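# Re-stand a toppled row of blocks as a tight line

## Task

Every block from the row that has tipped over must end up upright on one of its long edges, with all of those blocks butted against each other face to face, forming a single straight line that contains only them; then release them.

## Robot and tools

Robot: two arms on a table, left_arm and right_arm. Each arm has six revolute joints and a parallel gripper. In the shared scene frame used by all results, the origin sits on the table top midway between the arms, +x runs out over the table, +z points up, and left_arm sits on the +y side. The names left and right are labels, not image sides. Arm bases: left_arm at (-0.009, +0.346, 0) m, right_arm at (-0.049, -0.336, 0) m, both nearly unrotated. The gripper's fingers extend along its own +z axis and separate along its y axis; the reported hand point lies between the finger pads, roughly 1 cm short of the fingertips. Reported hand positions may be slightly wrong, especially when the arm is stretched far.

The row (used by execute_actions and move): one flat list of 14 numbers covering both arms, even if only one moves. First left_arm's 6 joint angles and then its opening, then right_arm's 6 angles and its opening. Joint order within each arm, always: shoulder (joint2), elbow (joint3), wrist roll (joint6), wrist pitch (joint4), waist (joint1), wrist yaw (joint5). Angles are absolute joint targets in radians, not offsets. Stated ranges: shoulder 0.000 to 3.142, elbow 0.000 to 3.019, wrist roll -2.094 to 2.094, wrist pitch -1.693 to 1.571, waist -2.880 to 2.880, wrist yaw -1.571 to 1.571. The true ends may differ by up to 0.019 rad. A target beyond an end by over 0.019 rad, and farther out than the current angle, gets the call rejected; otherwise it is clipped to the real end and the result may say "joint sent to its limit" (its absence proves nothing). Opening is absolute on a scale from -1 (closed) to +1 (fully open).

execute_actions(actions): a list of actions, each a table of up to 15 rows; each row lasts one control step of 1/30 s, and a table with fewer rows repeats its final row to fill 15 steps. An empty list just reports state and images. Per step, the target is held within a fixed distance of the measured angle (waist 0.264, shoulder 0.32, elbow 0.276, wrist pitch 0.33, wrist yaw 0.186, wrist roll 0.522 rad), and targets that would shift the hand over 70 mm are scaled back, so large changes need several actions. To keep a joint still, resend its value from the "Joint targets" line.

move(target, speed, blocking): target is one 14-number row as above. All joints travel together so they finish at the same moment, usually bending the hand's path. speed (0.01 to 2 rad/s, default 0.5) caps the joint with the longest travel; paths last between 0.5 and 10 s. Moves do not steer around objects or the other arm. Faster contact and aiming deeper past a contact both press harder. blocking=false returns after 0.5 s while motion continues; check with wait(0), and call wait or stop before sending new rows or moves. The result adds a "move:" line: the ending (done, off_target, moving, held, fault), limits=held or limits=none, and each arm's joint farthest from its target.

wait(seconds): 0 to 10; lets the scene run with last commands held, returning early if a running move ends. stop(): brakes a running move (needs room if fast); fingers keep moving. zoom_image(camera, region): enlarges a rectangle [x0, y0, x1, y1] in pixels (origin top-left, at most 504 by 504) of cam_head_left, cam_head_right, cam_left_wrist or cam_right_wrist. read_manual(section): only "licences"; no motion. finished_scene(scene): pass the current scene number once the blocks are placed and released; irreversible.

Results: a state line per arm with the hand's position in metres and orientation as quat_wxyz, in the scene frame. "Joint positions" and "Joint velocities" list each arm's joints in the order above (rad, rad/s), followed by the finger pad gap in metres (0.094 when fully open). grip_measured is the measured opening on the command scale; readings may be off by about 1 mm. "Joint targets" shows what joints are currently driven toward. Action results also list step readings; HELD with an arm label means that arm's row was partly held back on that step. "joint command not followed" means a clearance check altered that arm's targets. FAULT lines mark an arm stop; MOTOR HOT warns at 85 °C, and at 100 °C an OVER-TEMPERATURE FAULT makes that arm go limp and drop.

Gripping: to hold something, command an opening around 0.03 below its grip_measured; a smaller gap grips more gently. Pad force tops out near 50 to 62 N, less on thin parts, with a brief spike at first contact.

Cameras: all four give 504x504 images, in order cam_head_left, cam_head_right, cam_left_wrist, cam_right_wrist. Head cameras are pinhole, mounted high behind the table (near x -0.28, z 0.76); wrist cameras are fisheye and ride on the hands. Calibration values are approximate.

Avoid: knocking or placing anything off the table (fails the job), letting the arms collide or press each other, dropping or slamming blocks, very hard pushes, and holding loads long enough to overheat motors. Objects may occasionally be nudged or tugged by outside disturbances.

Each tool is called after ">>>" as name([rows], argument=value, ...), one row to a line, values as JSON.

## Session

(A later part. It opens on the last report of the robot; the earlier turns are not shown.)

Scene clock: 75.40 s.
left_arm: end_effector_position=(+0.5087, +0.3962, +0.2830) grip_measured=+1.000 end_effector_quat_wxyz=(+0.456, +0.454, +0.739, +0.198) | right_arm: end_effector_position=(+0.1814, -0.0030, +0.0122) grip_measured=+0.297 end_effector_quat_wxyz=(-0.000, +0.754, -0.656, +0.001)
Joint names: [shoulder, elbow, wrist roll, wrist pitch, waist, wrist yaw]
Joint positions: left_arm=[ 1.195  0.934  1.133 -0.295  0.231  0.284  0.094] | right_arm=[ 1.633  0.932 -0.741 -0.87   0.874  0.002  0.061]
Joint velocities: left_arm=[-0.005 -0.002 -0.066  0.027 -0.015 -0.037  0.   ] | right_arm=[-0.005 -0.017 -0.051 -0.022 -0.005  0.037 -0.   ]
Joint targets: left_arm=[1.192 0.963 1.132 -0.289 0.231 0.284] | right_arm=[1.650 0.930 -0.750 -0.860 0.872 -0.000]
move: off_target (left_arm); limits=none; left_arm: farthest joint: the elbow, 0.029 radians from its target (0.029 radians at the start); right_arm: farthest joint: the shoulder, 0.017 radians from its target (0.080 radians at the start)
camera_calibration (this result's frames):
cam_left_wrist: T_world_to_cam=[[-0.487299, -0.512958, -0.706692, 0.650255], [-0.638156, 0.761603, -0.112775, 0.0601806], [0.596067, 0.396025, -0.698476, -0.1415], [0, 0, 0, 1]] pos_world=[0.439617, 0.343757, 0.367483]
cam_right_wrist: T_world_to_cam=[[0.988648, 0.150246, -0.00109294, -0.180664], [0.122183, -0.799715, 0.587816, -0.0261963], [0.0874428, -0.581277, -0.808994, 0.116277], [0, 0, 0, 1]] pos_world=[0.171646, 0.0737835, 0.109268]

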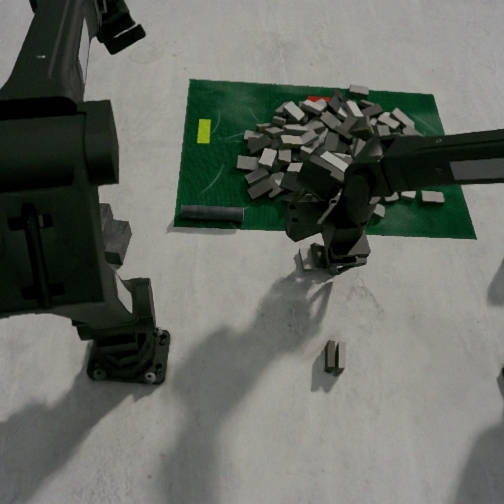

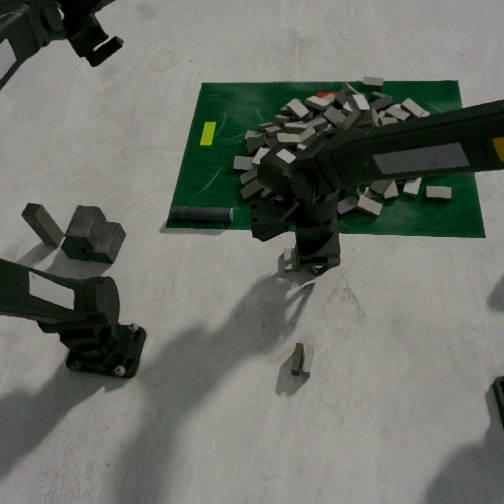

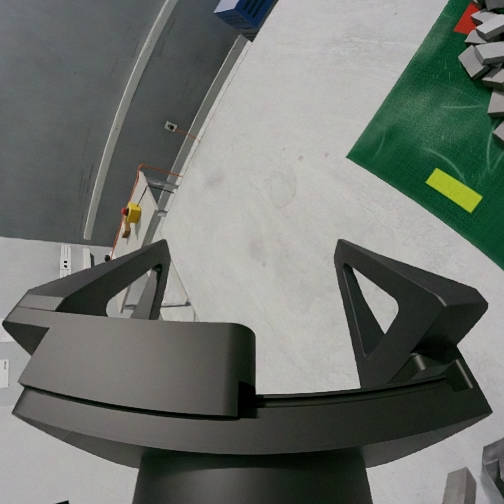

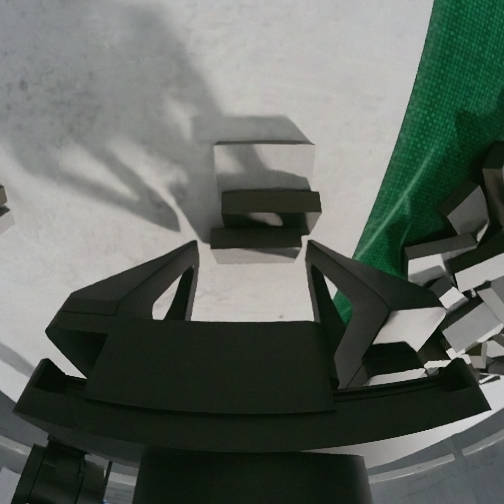

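>>> move(target=[1.192,0.963,1.132,-0.289,0.231,0.284,1,1.65,0.93,-0.75,-0.86,0.872,0,0.02])

>>> move(target=[1.192,0.963,1.132,-0.289,0.231,0.284,1,1.65,0.93,-0.75,-0.86,0.872,0,-0.11])

>>> move(target=[1.192,0.963,1.132,-0.289,0.231,0.284,1,1.4,0.95,-0.75,-1.1,0.872,0,-0.11], speed=0.3)

>>> move(target=[1.192,0.963,1.132,-0.289,0.231,0.284,1,0.95,0.12,0,0.25,1.362,0,-0.11], speed=0.9)

>>> move(target=[1.192,0.963,1.132,-0.289,0.231,0.284,1,1.23,0.085,0,0.545,1.362,0,-0.11], speed=0.15)

>>> zoom_image(camera="cam_head_left", region=[300,320,400,395])

Scene clock: 77.73 s.
left_arm: end_effector_position=(+0.5087, +0.3962, +0.2830) grip_measured=+1.000 end_effector_quat_wxyz=(+0.456, +0.454, +0.739, +0.198) | right_arm: end_effector_position=(+0.1814, -0.0030, +0.0122) grip_measured=+0.023 end_effector_quat_wxyz=(-0.000, +0.755, -0.656, +0.001)
Joint names: [shoulder, elbow, wrist roll, wrist pitch, waist, wrist yaw]
Joint positions: left_arm=[ 1.195  0.934  1.133 -0.295  0.231  0.284  0.094] | right_arm=[ 1.633  0.932 -0.742 -0.87   0.874  0.002  0.048]
Joint velocities: left_arm=[-0.005 -0.022  0.022  0.007 -0.015 -0.022  0.   ] | right_arm=[-0.005  0.012  0.022  0.007  0.015  0.022 -0.   ]
Joint targets: left_arm=[1.192 0.963 1.132 -0.289 0.231 0.284] | right_arm=[1.650 0.930 -0.750 -0.860 0.872 0.000]
move: off_target (left_arm); limits=none; left_arm: farthest joint: the elbow, 0.029 radians from its target (0.029 radians at the start); right_arm: farthest joint: the shoulder, 0.017 radians from its target (0.017 radians at the start)
camera_calibration (this result's frames):
cam_left_wrist: T_world_to_cam=[[-0.487299, -0.512958, -0.706692, 0.650255], [-0.638156, 0.761603, -0.112775, 0.0601806], [0.596067, 0.396025, -0.698476, -0.1415], [0, 0, 0, 1]] pos_world=[0.439617, 0.343757, 0.367483]
cam_right_wrist: T_world_to_cam=[[0.988591, 0.150623, -0.000815157, -0.180704], [0.122304, -0.799541, 0.588028, -0.0262566], [0.0879185, -0.581419, -0.80884, 0.116162], [0, 0, 0, 1]] pos_world=[0.171641, 0.0737637, 0.109249]

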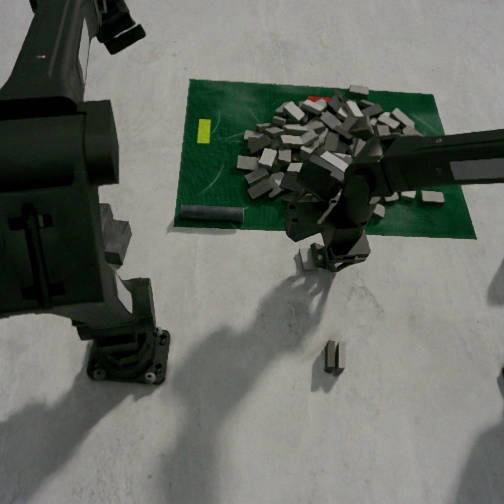

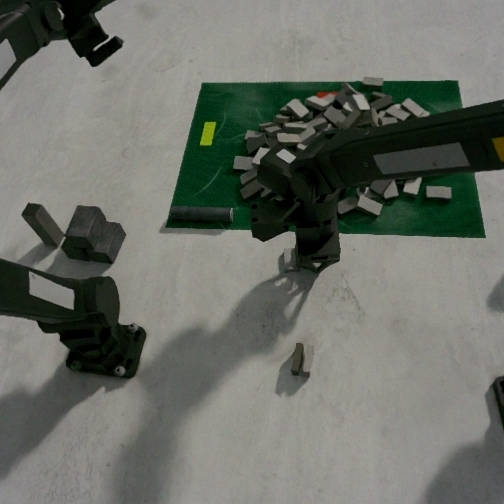

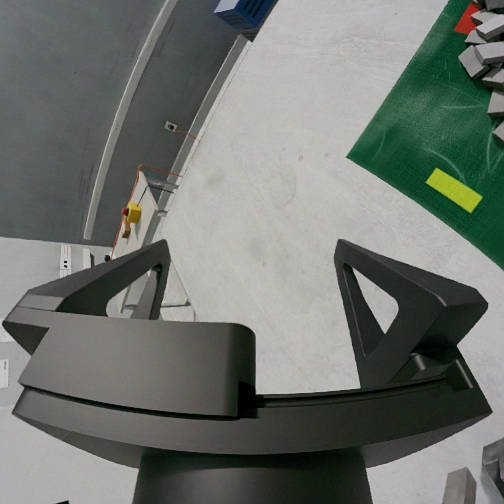

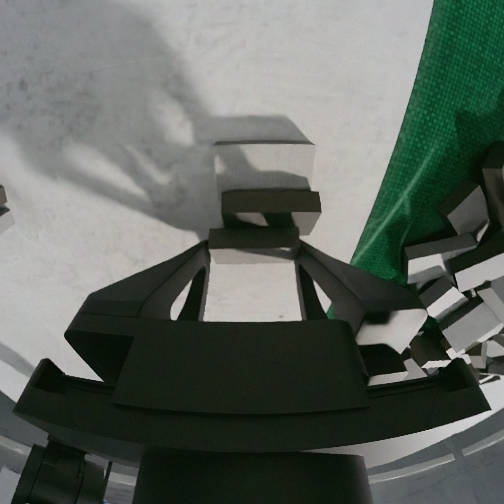

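Scene clock: 78.43 s.
left_arm: end_effector_position=(+0.5087, +0.3962, +0.2830) grip_measured=+1.000 end_effector_quat_wxyz=(+0.456, +0.454, +0.739, +0.198) | right_arm: end_effector_position=(+0.1814, -0.0030, +0.0122) grip_measured=-0.060 end_effector_quat_wxyz=(-0.000, +0.755, -0.656, +0.001)
Joint names: [shoulder, elbow, wrist roll, wrist pitch, waist, wrist yaw]
Joint positions: left_arm=[ 1.195  0.934  1.133 -0.295  0.231  0.284  0.094] | right_arm=[ 1.633  0.932 -0.742 -0.87   0.874  0.002  0.044]
Joint velocities: left_arm=[-0.015 -0.002 -0.037  0.002  0.005 -0.022  0.   ] | right_arm=[ 0.005 -0.002 -0.007 -0.002 -0.015 -0.007 -0.002]
Joint targets: left_arm=[1.192 0.963 1.132 -0.289 0.231 0.284] | right_arm=[1.650 0.930 -0.750 -0.860 0.872 -0.000]
move: off_target (left_arm); limits=none; left_arm: farthest joint: the elbow, 0.029 radians from its target (0.029 radians at the start); right_arm: farthest joint: the shoulder, 0.017 radians from its target (0.017 radians at the start)
camera_calibration (this result's frames):
cam_left_wrist: T_world_to_cam=[[-0.487299, -0.512958, -0.706692, 0.650255], [-0.638156, 0.761603, -0.112775, 0.0601806], [0.596067, 0.396025, -0.698476, -0.1415], [0, 0, 0, 1]] pos_world=[0.439617, 0.343757, 0.367483]
cam_right_wrist: T_world_to_cam=[[0.988591, 0.150623, -0.000815157, -0.180704], [0.122304, -0.799541, 0.588028, -0.0262566], [0.0879185, -0.581419, -0.80884, 0.116162], [0, 0, 0, 1]] pos_world=[0.171641, 0.0737637, 0.109249]

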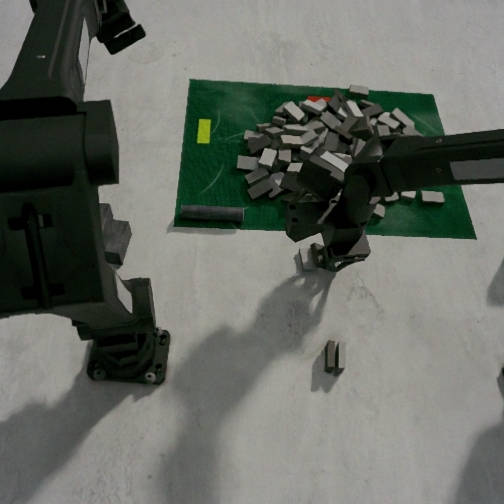

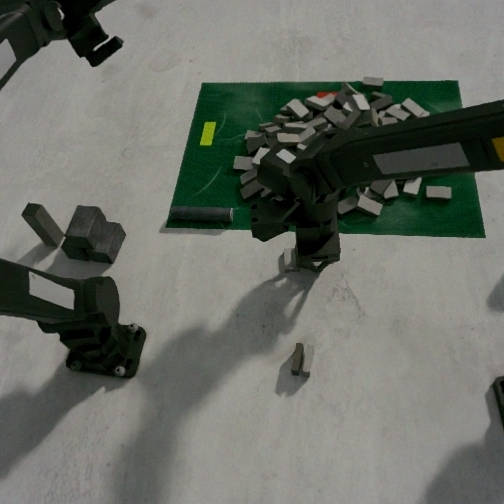

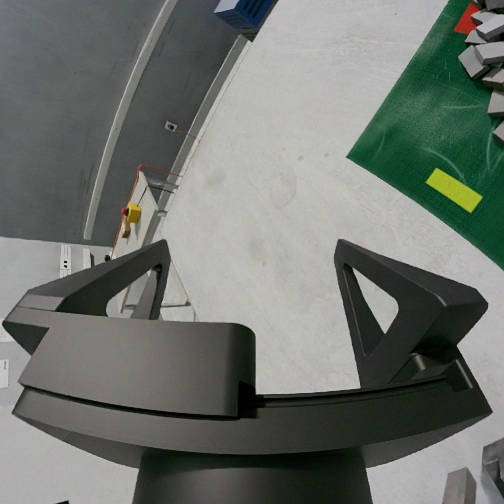

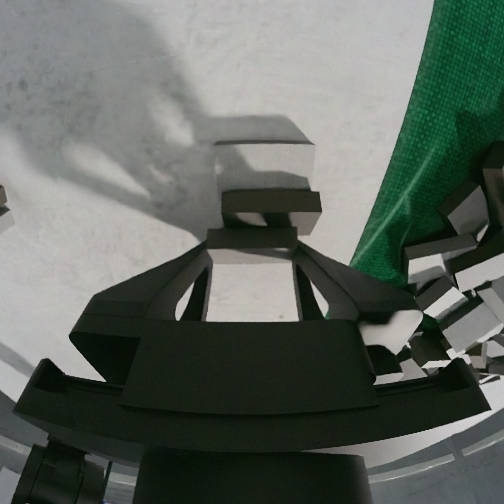

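Scene clock: 79.63 s.
left_arm: end_effector_position=(+0.5087, +0.3962, +0.2830) grip_measured=+1.000 end_effector_quat_wxyz=(+0.456, +0.454, +0.739, +0.198) | right_arm: end_effector_position=(+0.1604, -0.0336, +0.0964) grip_measured=-0.060 end_effector_quat_wxyz=(-0.005, +0.755, -0.656, +0.000)
Joint names: [shoulder, elbow, wrist roll, wrist pitch, waist, wrist yaw]
Joint positions: left_arm=[ 1.195  0.934  1.133 -0.295  0.231  0.284  0.094] | right_arm=[ 1.403  0.932 -0.742 -1.092  0.874  0.002  0.044]
Joint velocities: left_arm=[ 0.015  0.012 -0.007 -0.002 -0.015 -0.007  0.   ] | right_arm=[-0.005  0.002 -0.037  0.007  0.005  0.051 -0.   ]
Joint targets: left_arm=[1.192 0.963 1.132 -0.289 0.231 0.284] | right_arm=[1.400 0.950 -0.750 -1.100 0.872 -0.000]
move: off_target (left_arm); limits=none; left_arm: farthest joint: the elbow, 0.029 radians from its target (0.029 radians at the start); right_arm: farthest joint: the elbow, 0.018 radians from its target (0.018 radians at the start)
camera_calibration (this result's frames):
cam_left_wrist: T_world_to_cam=[[-0.487299, -0.512958, -0.706692, 0.650255], [-0.638156, 0.761603, -0.112775, 0.0601806], [0.596067, 0.396025, -0.698476, -0.1415], [0, 0, 0, 1]] pos_world=[0.439617, 0.343757, 0.367483]
cam_right_wrist: T_world_to_cam=[[0.98858, 0.150607, 0.00518973, -0.155822], [0.119392, -0.803772, 0.582834, -0.0968105], [0.0919501, -0.575558, -0.812575, 0.168256], [0, 0, 0, 1]] pos_world=[0.15013, 0.0424953, 0.193954]

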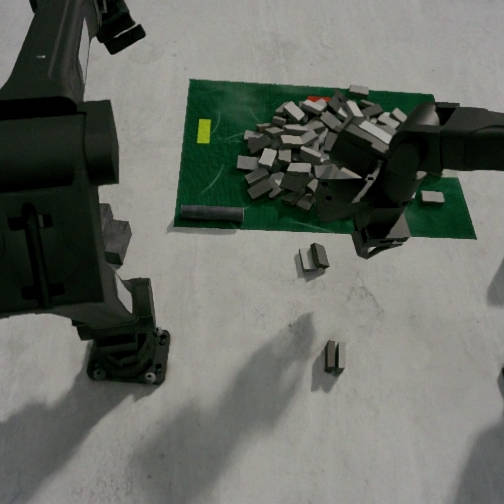

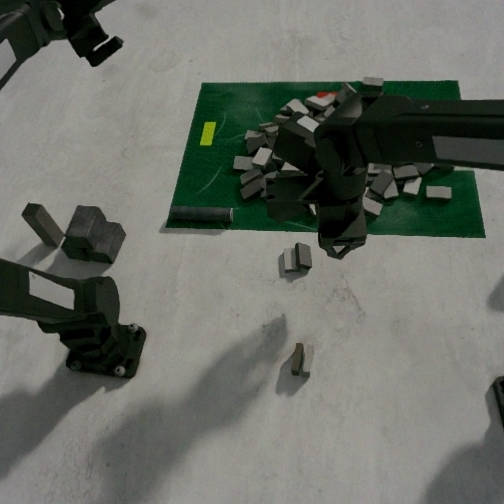

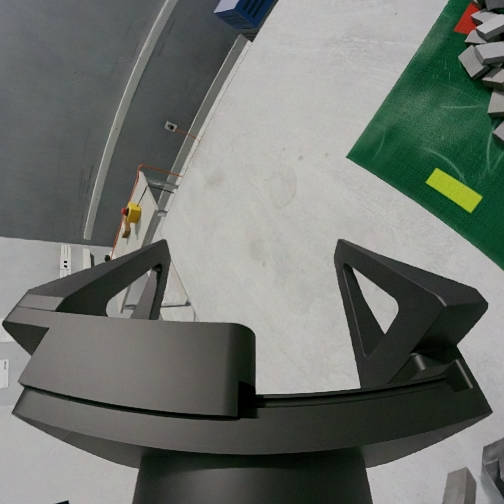

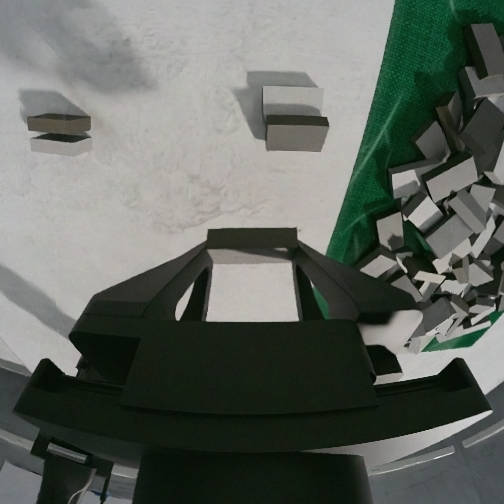

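Scene clock: 81.97 s.
left_arm: end_effector_position=(+0.5087, +0.3962, +0.2830) grip_measured=+1.000 end_effector_quat_wxyz=(+0.456, +0.454, +0.739, +0.198) | right_arm: end_effector_position=(-0.0084, -0.0250, +0.0515) grip_measured=-0.060 end_effector_quat_wxyz=(+0.347, -0.590, +0.664, +0.301)
Joint names: [shoulder, elbow, wrist roll, wrist pitch, waist, wrist yaw]
Joint positions: left_arm=[ 1.195  0.934  1.133 -0.295  0.231  0.284  0.094] | right_arm=[ 0.959  0.114 -0.009  0.229  1.35   0.002  0.044]
Joint velocities: left_arm=[-0.005  0.002 -0.022  0.007 -0.015  0.007  0.   ] | right_arm=[-0.005  0.002 -0.022 -0.007 -0.005  0.037 -0.   ]
Joint targets: left_arm=[1.192 0.963 1.132 -0.289 0.231 0.284] | right_arm=[0.950 0.120 -0.000 0.250 1.362 0.000]
move: off_target (left_arm, right_arm); limits=none; left_arm: farthest joint: the elbow, 0.029 radians from its target (0.029 radians at the start); right_arm: farthest joint: the wrist pitch, 0.021 radians from its target (1.342 radians at the start)
camera_calibration (this result's frames):
cam_left_wrist: T_world_to_cam=[[-0.487299, -0.512958, -0.706692, 0.650255], [-0.638156, 0.761603, -0.112775, 0.0601806], [0.596067, 0.396025, -0.698476, -0.1415], [0, 0, 0, 1]] pos_world=[0.439617, 0.343757, 0.367483]
cam_right_wrist: T_world_to_cam=[[0.993321, -0.114147, 0.0168663, 0.00275189], [-0.10275, -0.941543, -0.320841, -0.00231485], [0.0525035, 0.316965, -0.946983, 0.181135], [0, 0, 0, 1]] pos_world=[-0.0124816, -0.0592787, 0.170742]

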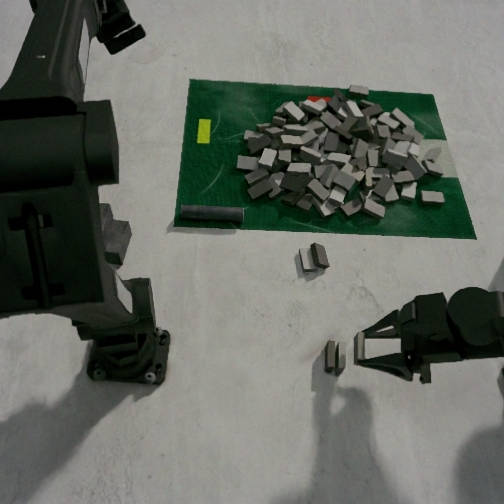

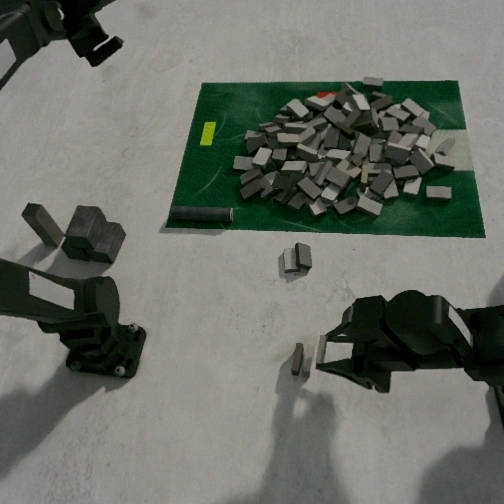

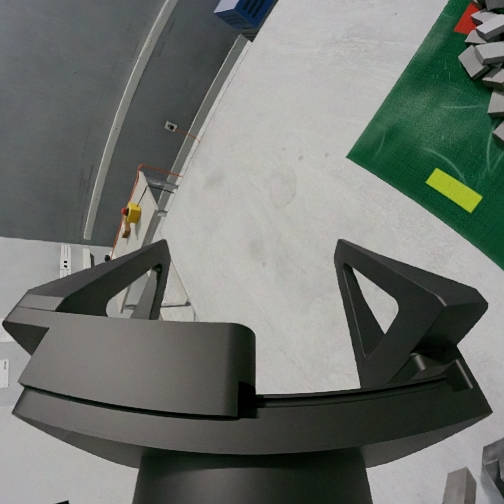

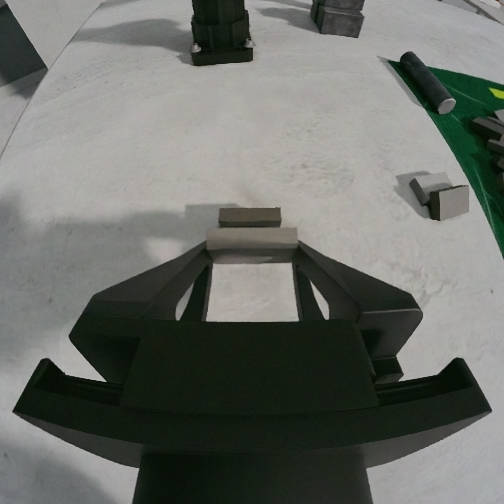

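Scene clock: 84.47 s.
left_arm: end_effector_position=(+0.5087, +0.3962, +0.2830) grip_measured=+1.000 end_effector_quat_wxyz=(+0.456, +0.454, +0.739, +0.198) | right_arm: end_effector_position=(-0.0078, -0.0208, +0.0214) grip_measured=-0.060 end_effector_quat_wxyz=(+0.347, -0.589, +0.664, +0.302)
Joint names: [shoulder, elbow, wrist roll, wrist pitch, waist, wrist yaw]
Joint positions: left_arm=[ 1.195  0.934  1.133 -0.295  0.231  0.284  0.094] | right_arm=[ 1.223  0.086 -0.008  0.524  1.35   0.002  0.044]
Joint velocities: left_arm=[-0.015 -0.012  0.051 -0.007  0.005 -0.007  0.   ] | right_arm=[-0.005 -0.002 -0.007  0.002 -0.005  0.066  0.001]
Joint targets: left_arm=[1.192 0.963 1.132 -0.289 0.231 0.284] | right_arm=[1.230 0.085 0.000 0.545 1.362 0.000]
move: off_target (left_arm, right_arm); limits=none; left_arm: farthest joint: the elbow, 0.029 radians from its target (0.029 radians at the start); right_arm: farthest joint: the wrist pitch, 0.021 radians from its target (0.316 radians at the start)
camera_calibration (this result's frames):
cam_left_wrist: T_world_to_cam=[[-0.487299, -0.512958, -0.706692, 0.650255], [-0.638156, 0.761603, -0.112775, 0.0601806], [0.596067, 0.396025, -0.698476, -0.1415], [0, 0, 0, 1]] pos_world=[0.439617, 0.343757, 0.367483]
cam_right_wrist: T_world_to_cam=[[0.993274, -0.114636, 0.0162806, 0.00320936], [-0.103239, -0.940496, -0.323741, -0.00793306], [0.0524243, 0.319883, -0.946006, 0.151331], [0, 0, 0, 1]] pos_world=[-0.0119402, -0.0555013, 0.140539]

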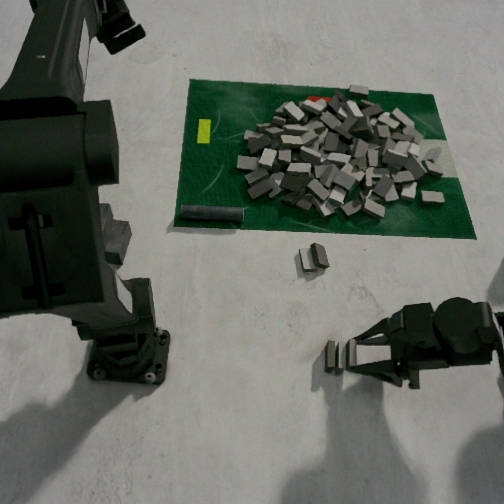

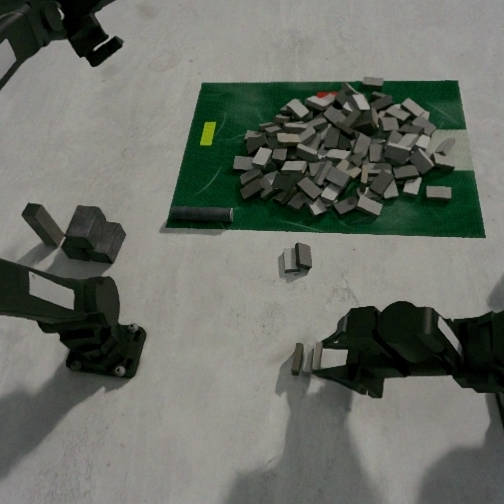

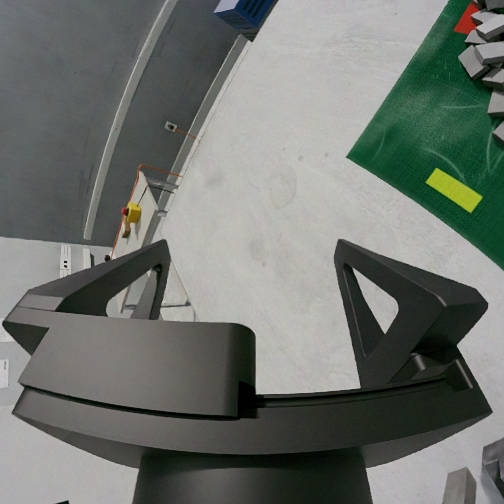

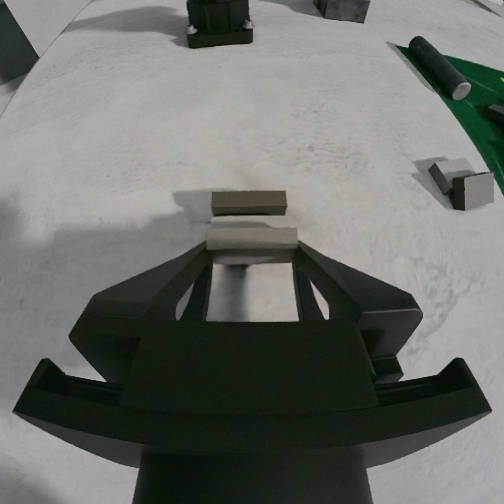

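Region (300, 320, 400, 395) of cam_head_left's 504x504 image, scaled by 5.040, with more detail than that image has; it fills the top 378 rows of this view, and the rest is white.

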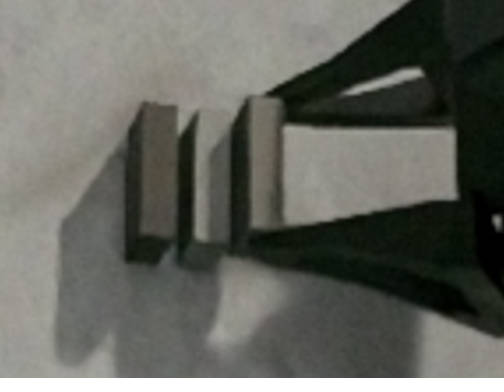

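>>> move(target=[1.192,0.963,1.132,-0.289,0.231,0.284,1,1.31,0.082,0,0.63,1.362,0,-0.11], speed=0.08)

>>> move(target=[1.192,0.963,1.132,-0.289,0.231,0.284,1,1.31,0.082,0,0.63,1.362,0,0.3])

>>> move(target=[1.192,0.963,1.132,-0.289,0.231,0.284,1,0.75,0.2,0,0,1.362,0,0.3], speed=0.6)

>>> move(target=[1.192,0.963,1.132,-0.289,0.231,0.284,1,1.605,1.05,-0.74,-0.985,0.885,0,0.3], speed=0.9)

>>> move(target=[1.192,0.963,1.132,-0.289,0.231,0.284,1,1.68,0.975,-0.74,-0.875,0.885,0,0.3], speed=0.15)

Scene clock: 88.87 s.
left_arm: end_effector_position=(+0.5087, +0.3962, +0.2830) grip_measured=+1.000 end_effector_quat_wxyz=(+0.456, +0.454, +0.739, +0.198) | right_arm: end_effector_position=(-0.0076, -0.0190, +0.0143) grip_measured=-0.060 end_effector_quat_wxyz=(+0.349, -0.588, +0.663, +0.303)
Joint names: [shoulder, elbow, wrist roll, wrist pitch, waist, wrist yaw]
Joint positions: left_arm=[ 1.195  0.934  1.133 -0.295  0.231  0.284  0.094] | right_arm=[ 1.301  0.083 -0.008  0.608  1.35   0.002  0.044]
Joint velocities: left_arm=[-0.005 -0.002  0.037 -0.012  0.005  0.022  0.   ] | right_arm=[ 0.005 -0.027 -0.022 -0.007 -0.005  0.037  0.001]
Joint targets: left_arm=[1.192 0.963 1.132 -0.289 0.231 0.284] | right_arm=[1.310 0.082 -0.000 0.630 1.362 -0.000]
move: off_target (left_arm, right_arm); limits=none; left_arm: farthest joint: the elbow, 0.029 radians from its target (0.029 radians at the start); right_arm: farthest joint: the wrist pitch, 0.022 radians from its target (0.106 radians at the start)
camera_calibration (this result's frames):
cam_left_wrist: T_world_to_cam=[[-0.487299, -0.512958, -0.706692, 0.650255], [-0.638156, 0.761603, -0.112775, 0.0601806], [0.596067, 0.396025, -0.698476, -0.1415], [0, 0, 0, 1]] pos_world=[0.439617, 0.343757, 0.367483]
cam_right_wrist: T_world_to_cam=[[0.993266, -0.114698, 0.0163262, 0.00330171], [-0.103081, -0.939264, -0.327348, -0.00843193], [0.0528807, 0.32346, -0.944763, 0.144037], [0, 0, 0, 1]] pos_world=[-0.0117654, -0.0541314, 0.133267]

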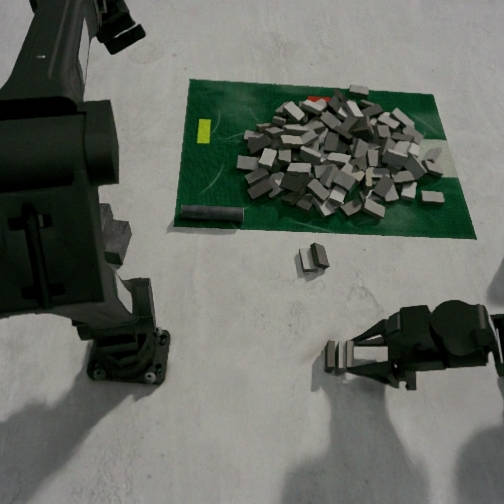

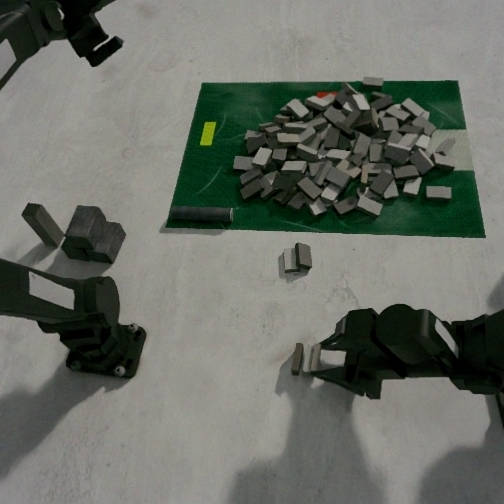

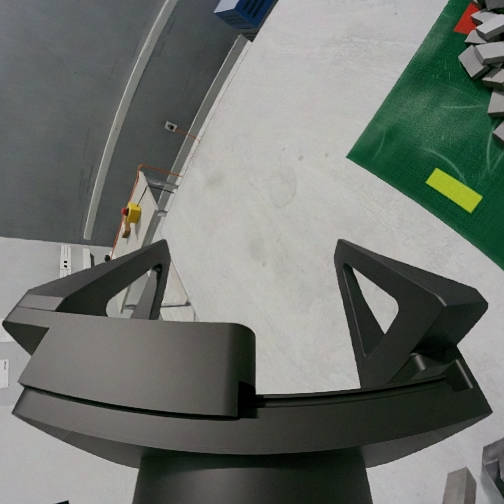

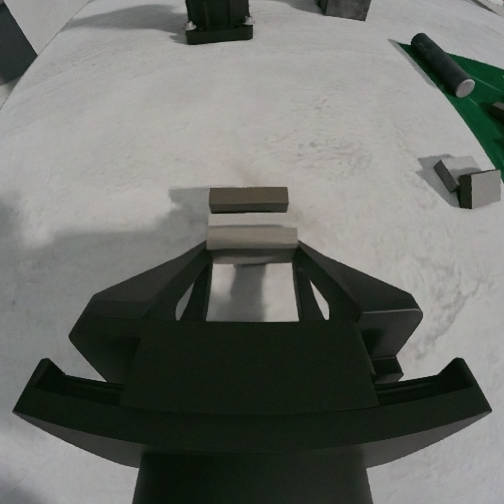

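Scene clock: 89.57 s.
left_arm: end_effector_position=(+0.5087, +0.3962, +0.2830) grip_measured=+1.000 end_effector_quat_wxyz=(+0.456, +0.454, +0.739, +0.198) | right_arm: end_effector_position=(-0.0075, -0.0181, +0.0155) grip_measured=+0.297 end_effector_quat_wxyz=(+0.351, -0.587, +0.662, +0.305)
Joint names: [shoulder, elbow, wrist roll, wrist pitch, waist, wrist yaw]
Joint positions: left_arm=[ 1.195  0.934  1.133 -0.295  0.231  0.284  0.094] | right_arm=[ 1.301  0.083 -0.008  0.615  1.35   0.002  0.061]
Joint velocities: left_arm=[-0.005  0.017  0.081  0.002 -0.005 -0.081  0.   ] | right_arm=[-0.005 -0.002 -0.037 -0.002  0.005  0.022 -0.001]
Joint targets: left_arm=[1.192 0.963 1.132 -0.289 0.231 0.284] | right_arm=[1.310 0.082 0.000 0.630 1.362 0.000]
move: off_target (left_arm); limits=none; left_arm: farthest joint: the elbow, 0.029 radians from its target (0.029 radians at the start); right_arm: farthest joint: the wrist pitch, 0.015 radians from its target (0.022 radians at the start)
camera_calibration (this result's frames):
cam_left_wrist: T_world_to_cam=[[-0.487299, -0.512958, -0.706692, 0.650255], [-0.638156, 0.761603, -0.112775, 0.0601806], [0.596067, 0.396025, -0.698476, -0.1415], [0, 0, 0, 1]] pos_world=[0.439617, 0.343757, 0.367483]
cam_right_wrist: T_world_to_cam=[[0.993254, -0.114797, 0.0163986, 0.00326836], [-0.102826, -0.937265, -0.333108, -0.00709184], [0.0536096, 0.329174, -0.942746, 0.144999], [0, 0, 0, 1]] pos_world=[-0.0117489, -0.0540016, 0.134281]

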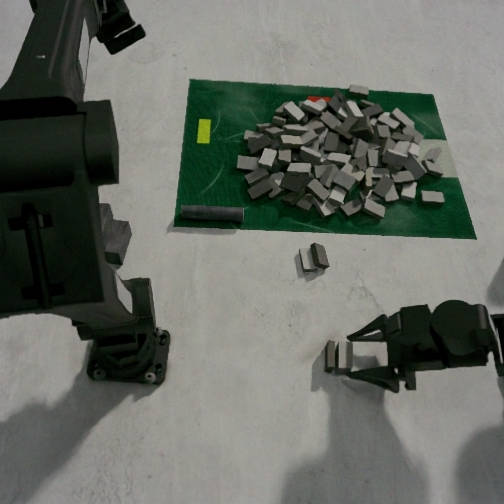

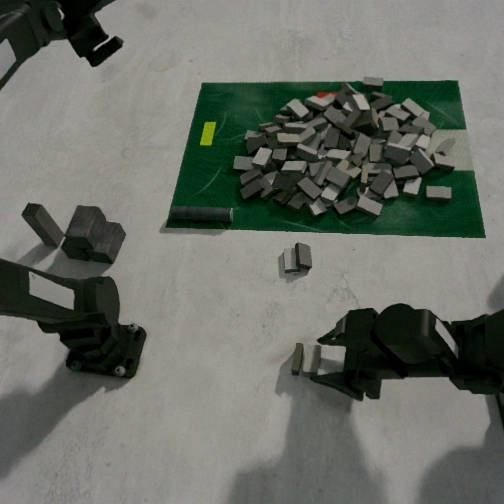

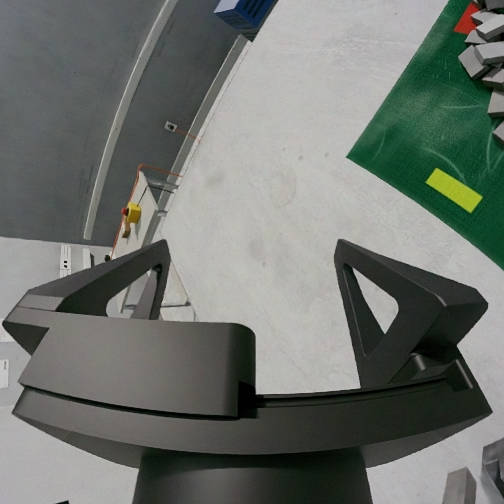

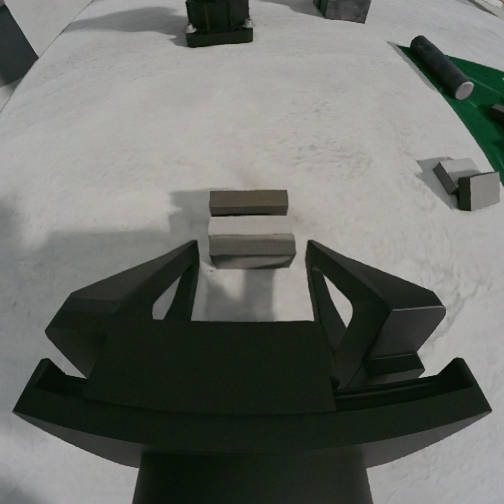

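Scene clock: 91.13 s.
left_arm: end_effector_position=(+0.5087, +0.3962, +0.2830) grip_measured=+1.000 end_effector_quat_wxyz=(+0.456, +0.454, +0.739, +0.198) | right_arm: end_effector_position=(-0.0086, -0.0271, +0.0880) grip_measured=+0.297 end_effector_quat_wxyz=(+0.357, -0.585, +0.659, +0.311)
Joint names: [shoulder, elbow, wrist roll, wrist pitch, waist, wrist yaw]
Joint positions: left_arm=[ 1.195  0.934  1.133 -0.295  0.231  0.284  0.094] | right_arm=[ 0.748  0.153 -0.008  0.01   1.35   0.002  0.061]
Joint velocities: left_arm=[-0.015 -0.007  0.022  0.007  0.005  0.037  0.   ] | right_arm=[ 0.005 -0.012  0.022 -0.007  0.005  0.007 -0.001]
Joint targets: left_arm=[1.192 0.963 1.132 -0.289 0.231 0.284] | right_arm=[0.750 0.200 -0.000 0.000 1.362 -0.000]
move: off_target (left_arm, right_arm); limits=none; left_arm: farthest joint: the elbow, 0.029 radians from its target (0.029 radians at the start); right_arm: farthest joint: the elbow, 0.047 radians from its target (0.117 radians at the start)
camera_calibration (this result's frames):
cam_left_wrist: T_world_to_cam=[[-0.487299, -0.512958, -0.706692, 0.650255], [-0.638156, 0.761603, -0.112775, 0.0601806], [0.596067, 0.396025, -0.698476, -0.1415], [0, 0, 0, 1]] pos_world=[0.439617, 0.343757, 0.367483]
cam_right_wrist: T_world_to_cam=[[0.993215, -0.115097, 0.0166124, 0.0021591], [-0.102034, -0.931058, -0.350314, 0.0102097], [0.055787, 0.346242, -0.936485, 0.216311], [0, 0, 0, 1]] pos_world=[-0.01317, -0.0651415, 0.206112]

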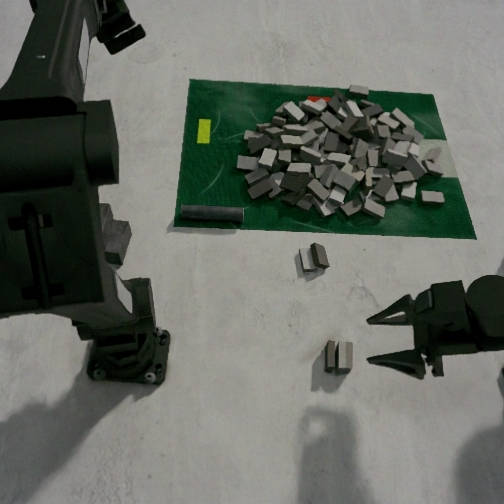

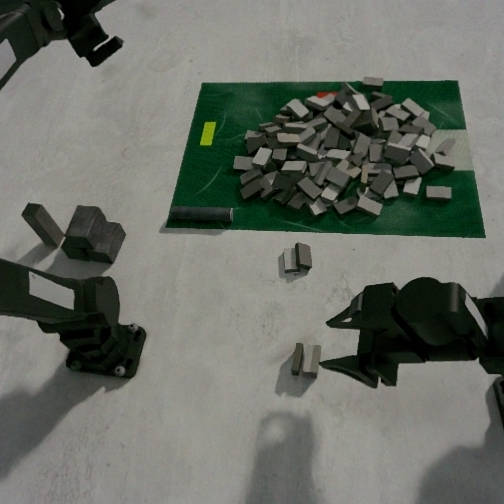

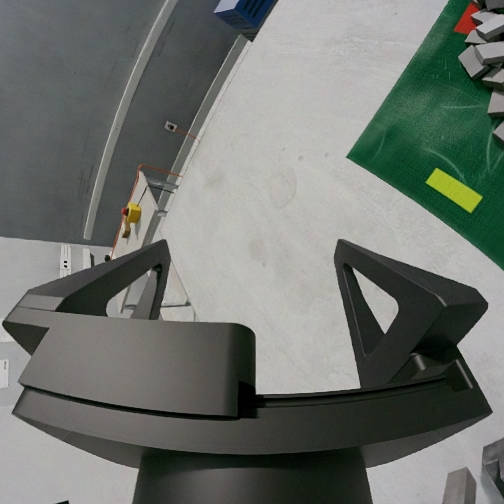

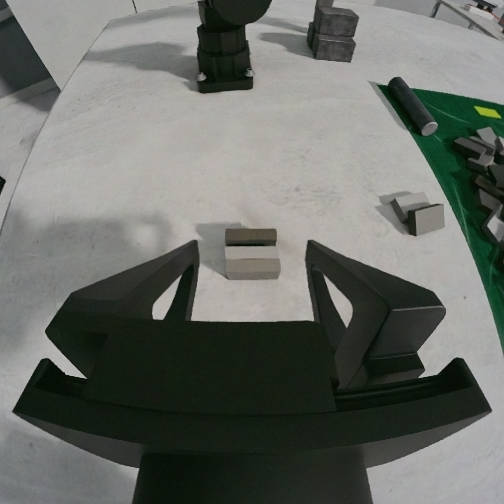

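Scene clock: 93.13 s.
left_arm: end_effector_position=(+0.5087, +0.3962, +0.2830) grip_measured=+1.000 end_effector_quat_wxyz=(+0.456, +0.454, +0.739, +0.198) | right_arm: end_effector_position=(+0.1851, +0.0137, +0.0507) grip_measured=+0.297 end_effector_quat_wxyz=(-0.005, +0.756, -0.655, +0.000)
Joint names: [shoulder, elbow, wrist roll, wrist pitch, waist, wrist yaw]
Joint positions: left_arm=[ 1.195  0.934  1.133 -0.295  0.231  0.284  0.094] | right_arm=[ 1.598  1.014 -0.731 -0.977  0.889  0.002  0.061]
Joint velocities: left_arm=[-0.024  0.012  0.007 -0.007 -0.024  0.007  0.   ] | right_arm=[-0.015 -0.002  0.037 -0.012 -0.005 -0.007  0.001]
Joint targets: left_arm=[1.192 0.963 1.132 -0.289 0.231 0.284] | right_arm=[1.605 1.050 -0.740 -0.985 0.885 -0.000]
move: off_target (left_arm, right_arm); limits=none; left_arm: farthest joint: the elbow, 0.029 radians from its target (0.029 radians at the start); right_arm: farthest joint: the elbow, 0.036 radians from its target (0.897 radians at the start)
camera_calibration (this result's frames):
cam_left_wrist: T_world_to_cam=[[-0.487299, -0.512958, -0.706692, 0.650255], [-0.638156, 0.761603, -0.112775, 0.0601806], [0.596067, 0.396025, -0.698476, -0.1415], [0, 0, 0, 1]] pos_world=[0.439617, 0.343757, 0.367483]
cam_right_wrist: T_world_to_cam=[[0.987877, 0.155125, 0.00590778, -0.187099], [0.122741, -0.803813, 0.582081, -0.0357531], [0.0950444, -0.5743, -0.813109, 0.155527], [0, 0, 0, 1]] pos_world=[0.174438, 0.0896041, 0.148377]

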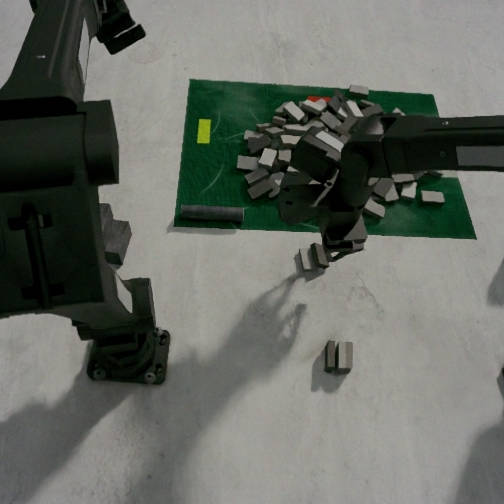

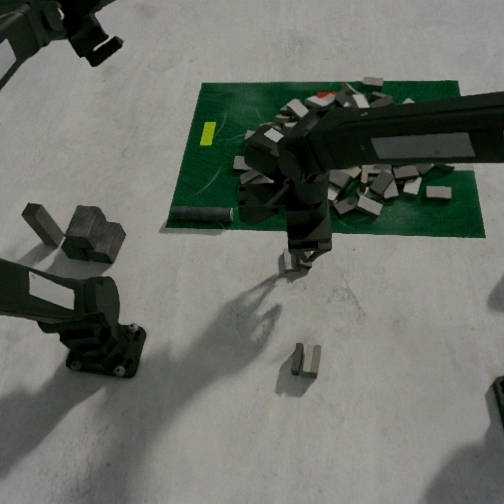

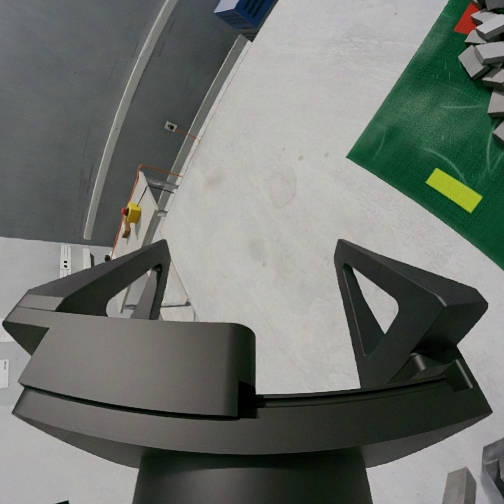

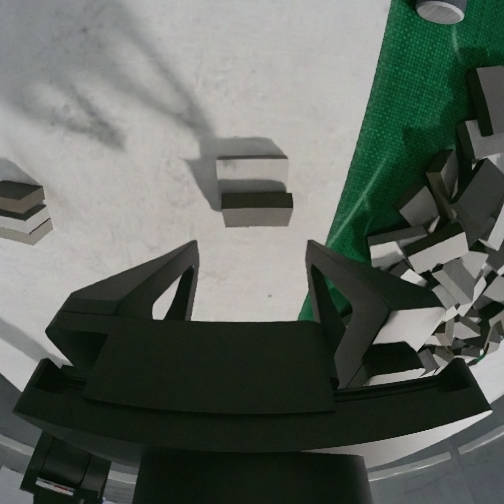

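Scene clock: 94.20 s.
left_arm: end_effector_position=(+0.5087, +0.3962, +0.2830) grip_measured=+1.000 end_effector_quat_wxyz=(+0.456, +0.454, +0.739, +0.198) | right_arm: end_effector_position=(+0.1845, +0.0128, +0.0138) grip_measured=+0.297 end_effector_quat_wxyz=(-0.000, +0.756, -0.654, +0.001)
Joint names: [shoulder, elbow, wrist roll, wrist pitch, waist, wrist yaw]
Joint positions: left_arm=[ 1.195  0.934  1.133 -0.295  0.231  0.284  0.094] | right_arm=[ 1.663  0.977 -0.732 -0.885  0.889  0.002  0.061]
Joint velocities: left_arm=[-0.015 -0.007 -0.007  0.007 -0.015 -0.037  0.   ] | right_arm=[-0.005 -0.017 -0.066  0.002 -0.005 -0.051 -0.   ]
Joint targets: left_arm=[1.192 0.963 1.132 -0.289 0.231 0.284] | right_arm=[1.680 0.975 -0.740 -0.875 0.885 -0.000]
move: off_target (left_arm); limits=none; left_arm: farthest joint: the elbow, 0.029 radians from its target (0.029 radians at the start); right_arm: farthest joint: the shoulder, 0.017 radians from its target (0.082 radians at the start)
camera_calibration (this result's frames):
cam_left_wrist: T_world_to_cam=[[-0.487299, -0.512958, -0.706692, 0.650255], [-0.638156, 0.761603, -0.112775, 0.0601806], [0.596067, 0.396025, -0.698476, -0.1415], [0, 0, 0, 1]] pos_world=[0.439617, 0.343757, 0.367483]
cam_right_wrist: T_world_to_cam=[[0.987773, 0.1559, -0.000545274, -0.186119], [0.126442, -0.799073, 0.587788, -0.0156561], [0.0912007, -0.58067, -0.809014, 0.125797], [0, 0, 0, 1]] pos_world=[0.17435, 0.0895524, 0.110873]

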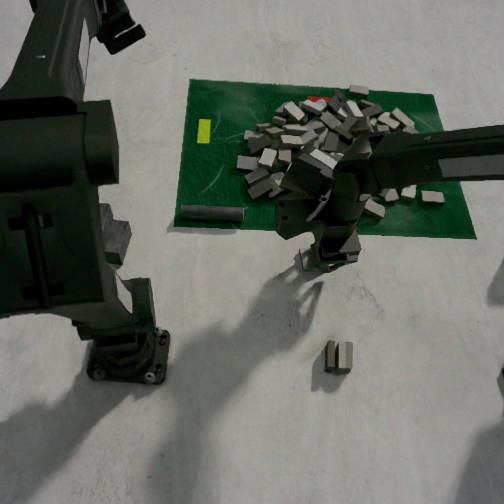

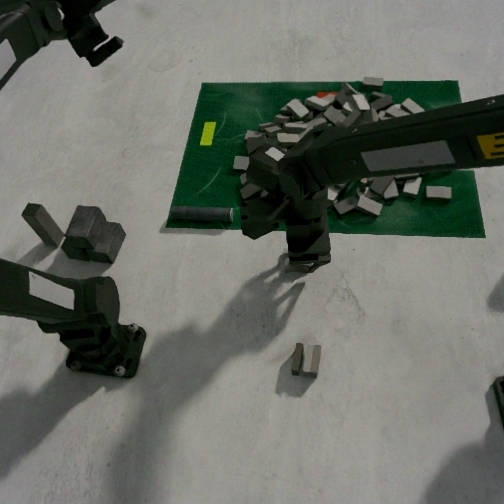

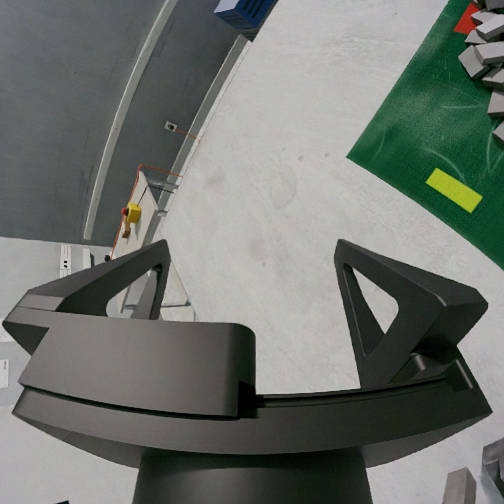

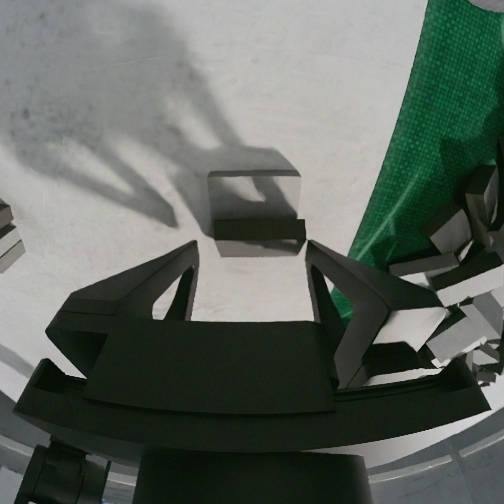

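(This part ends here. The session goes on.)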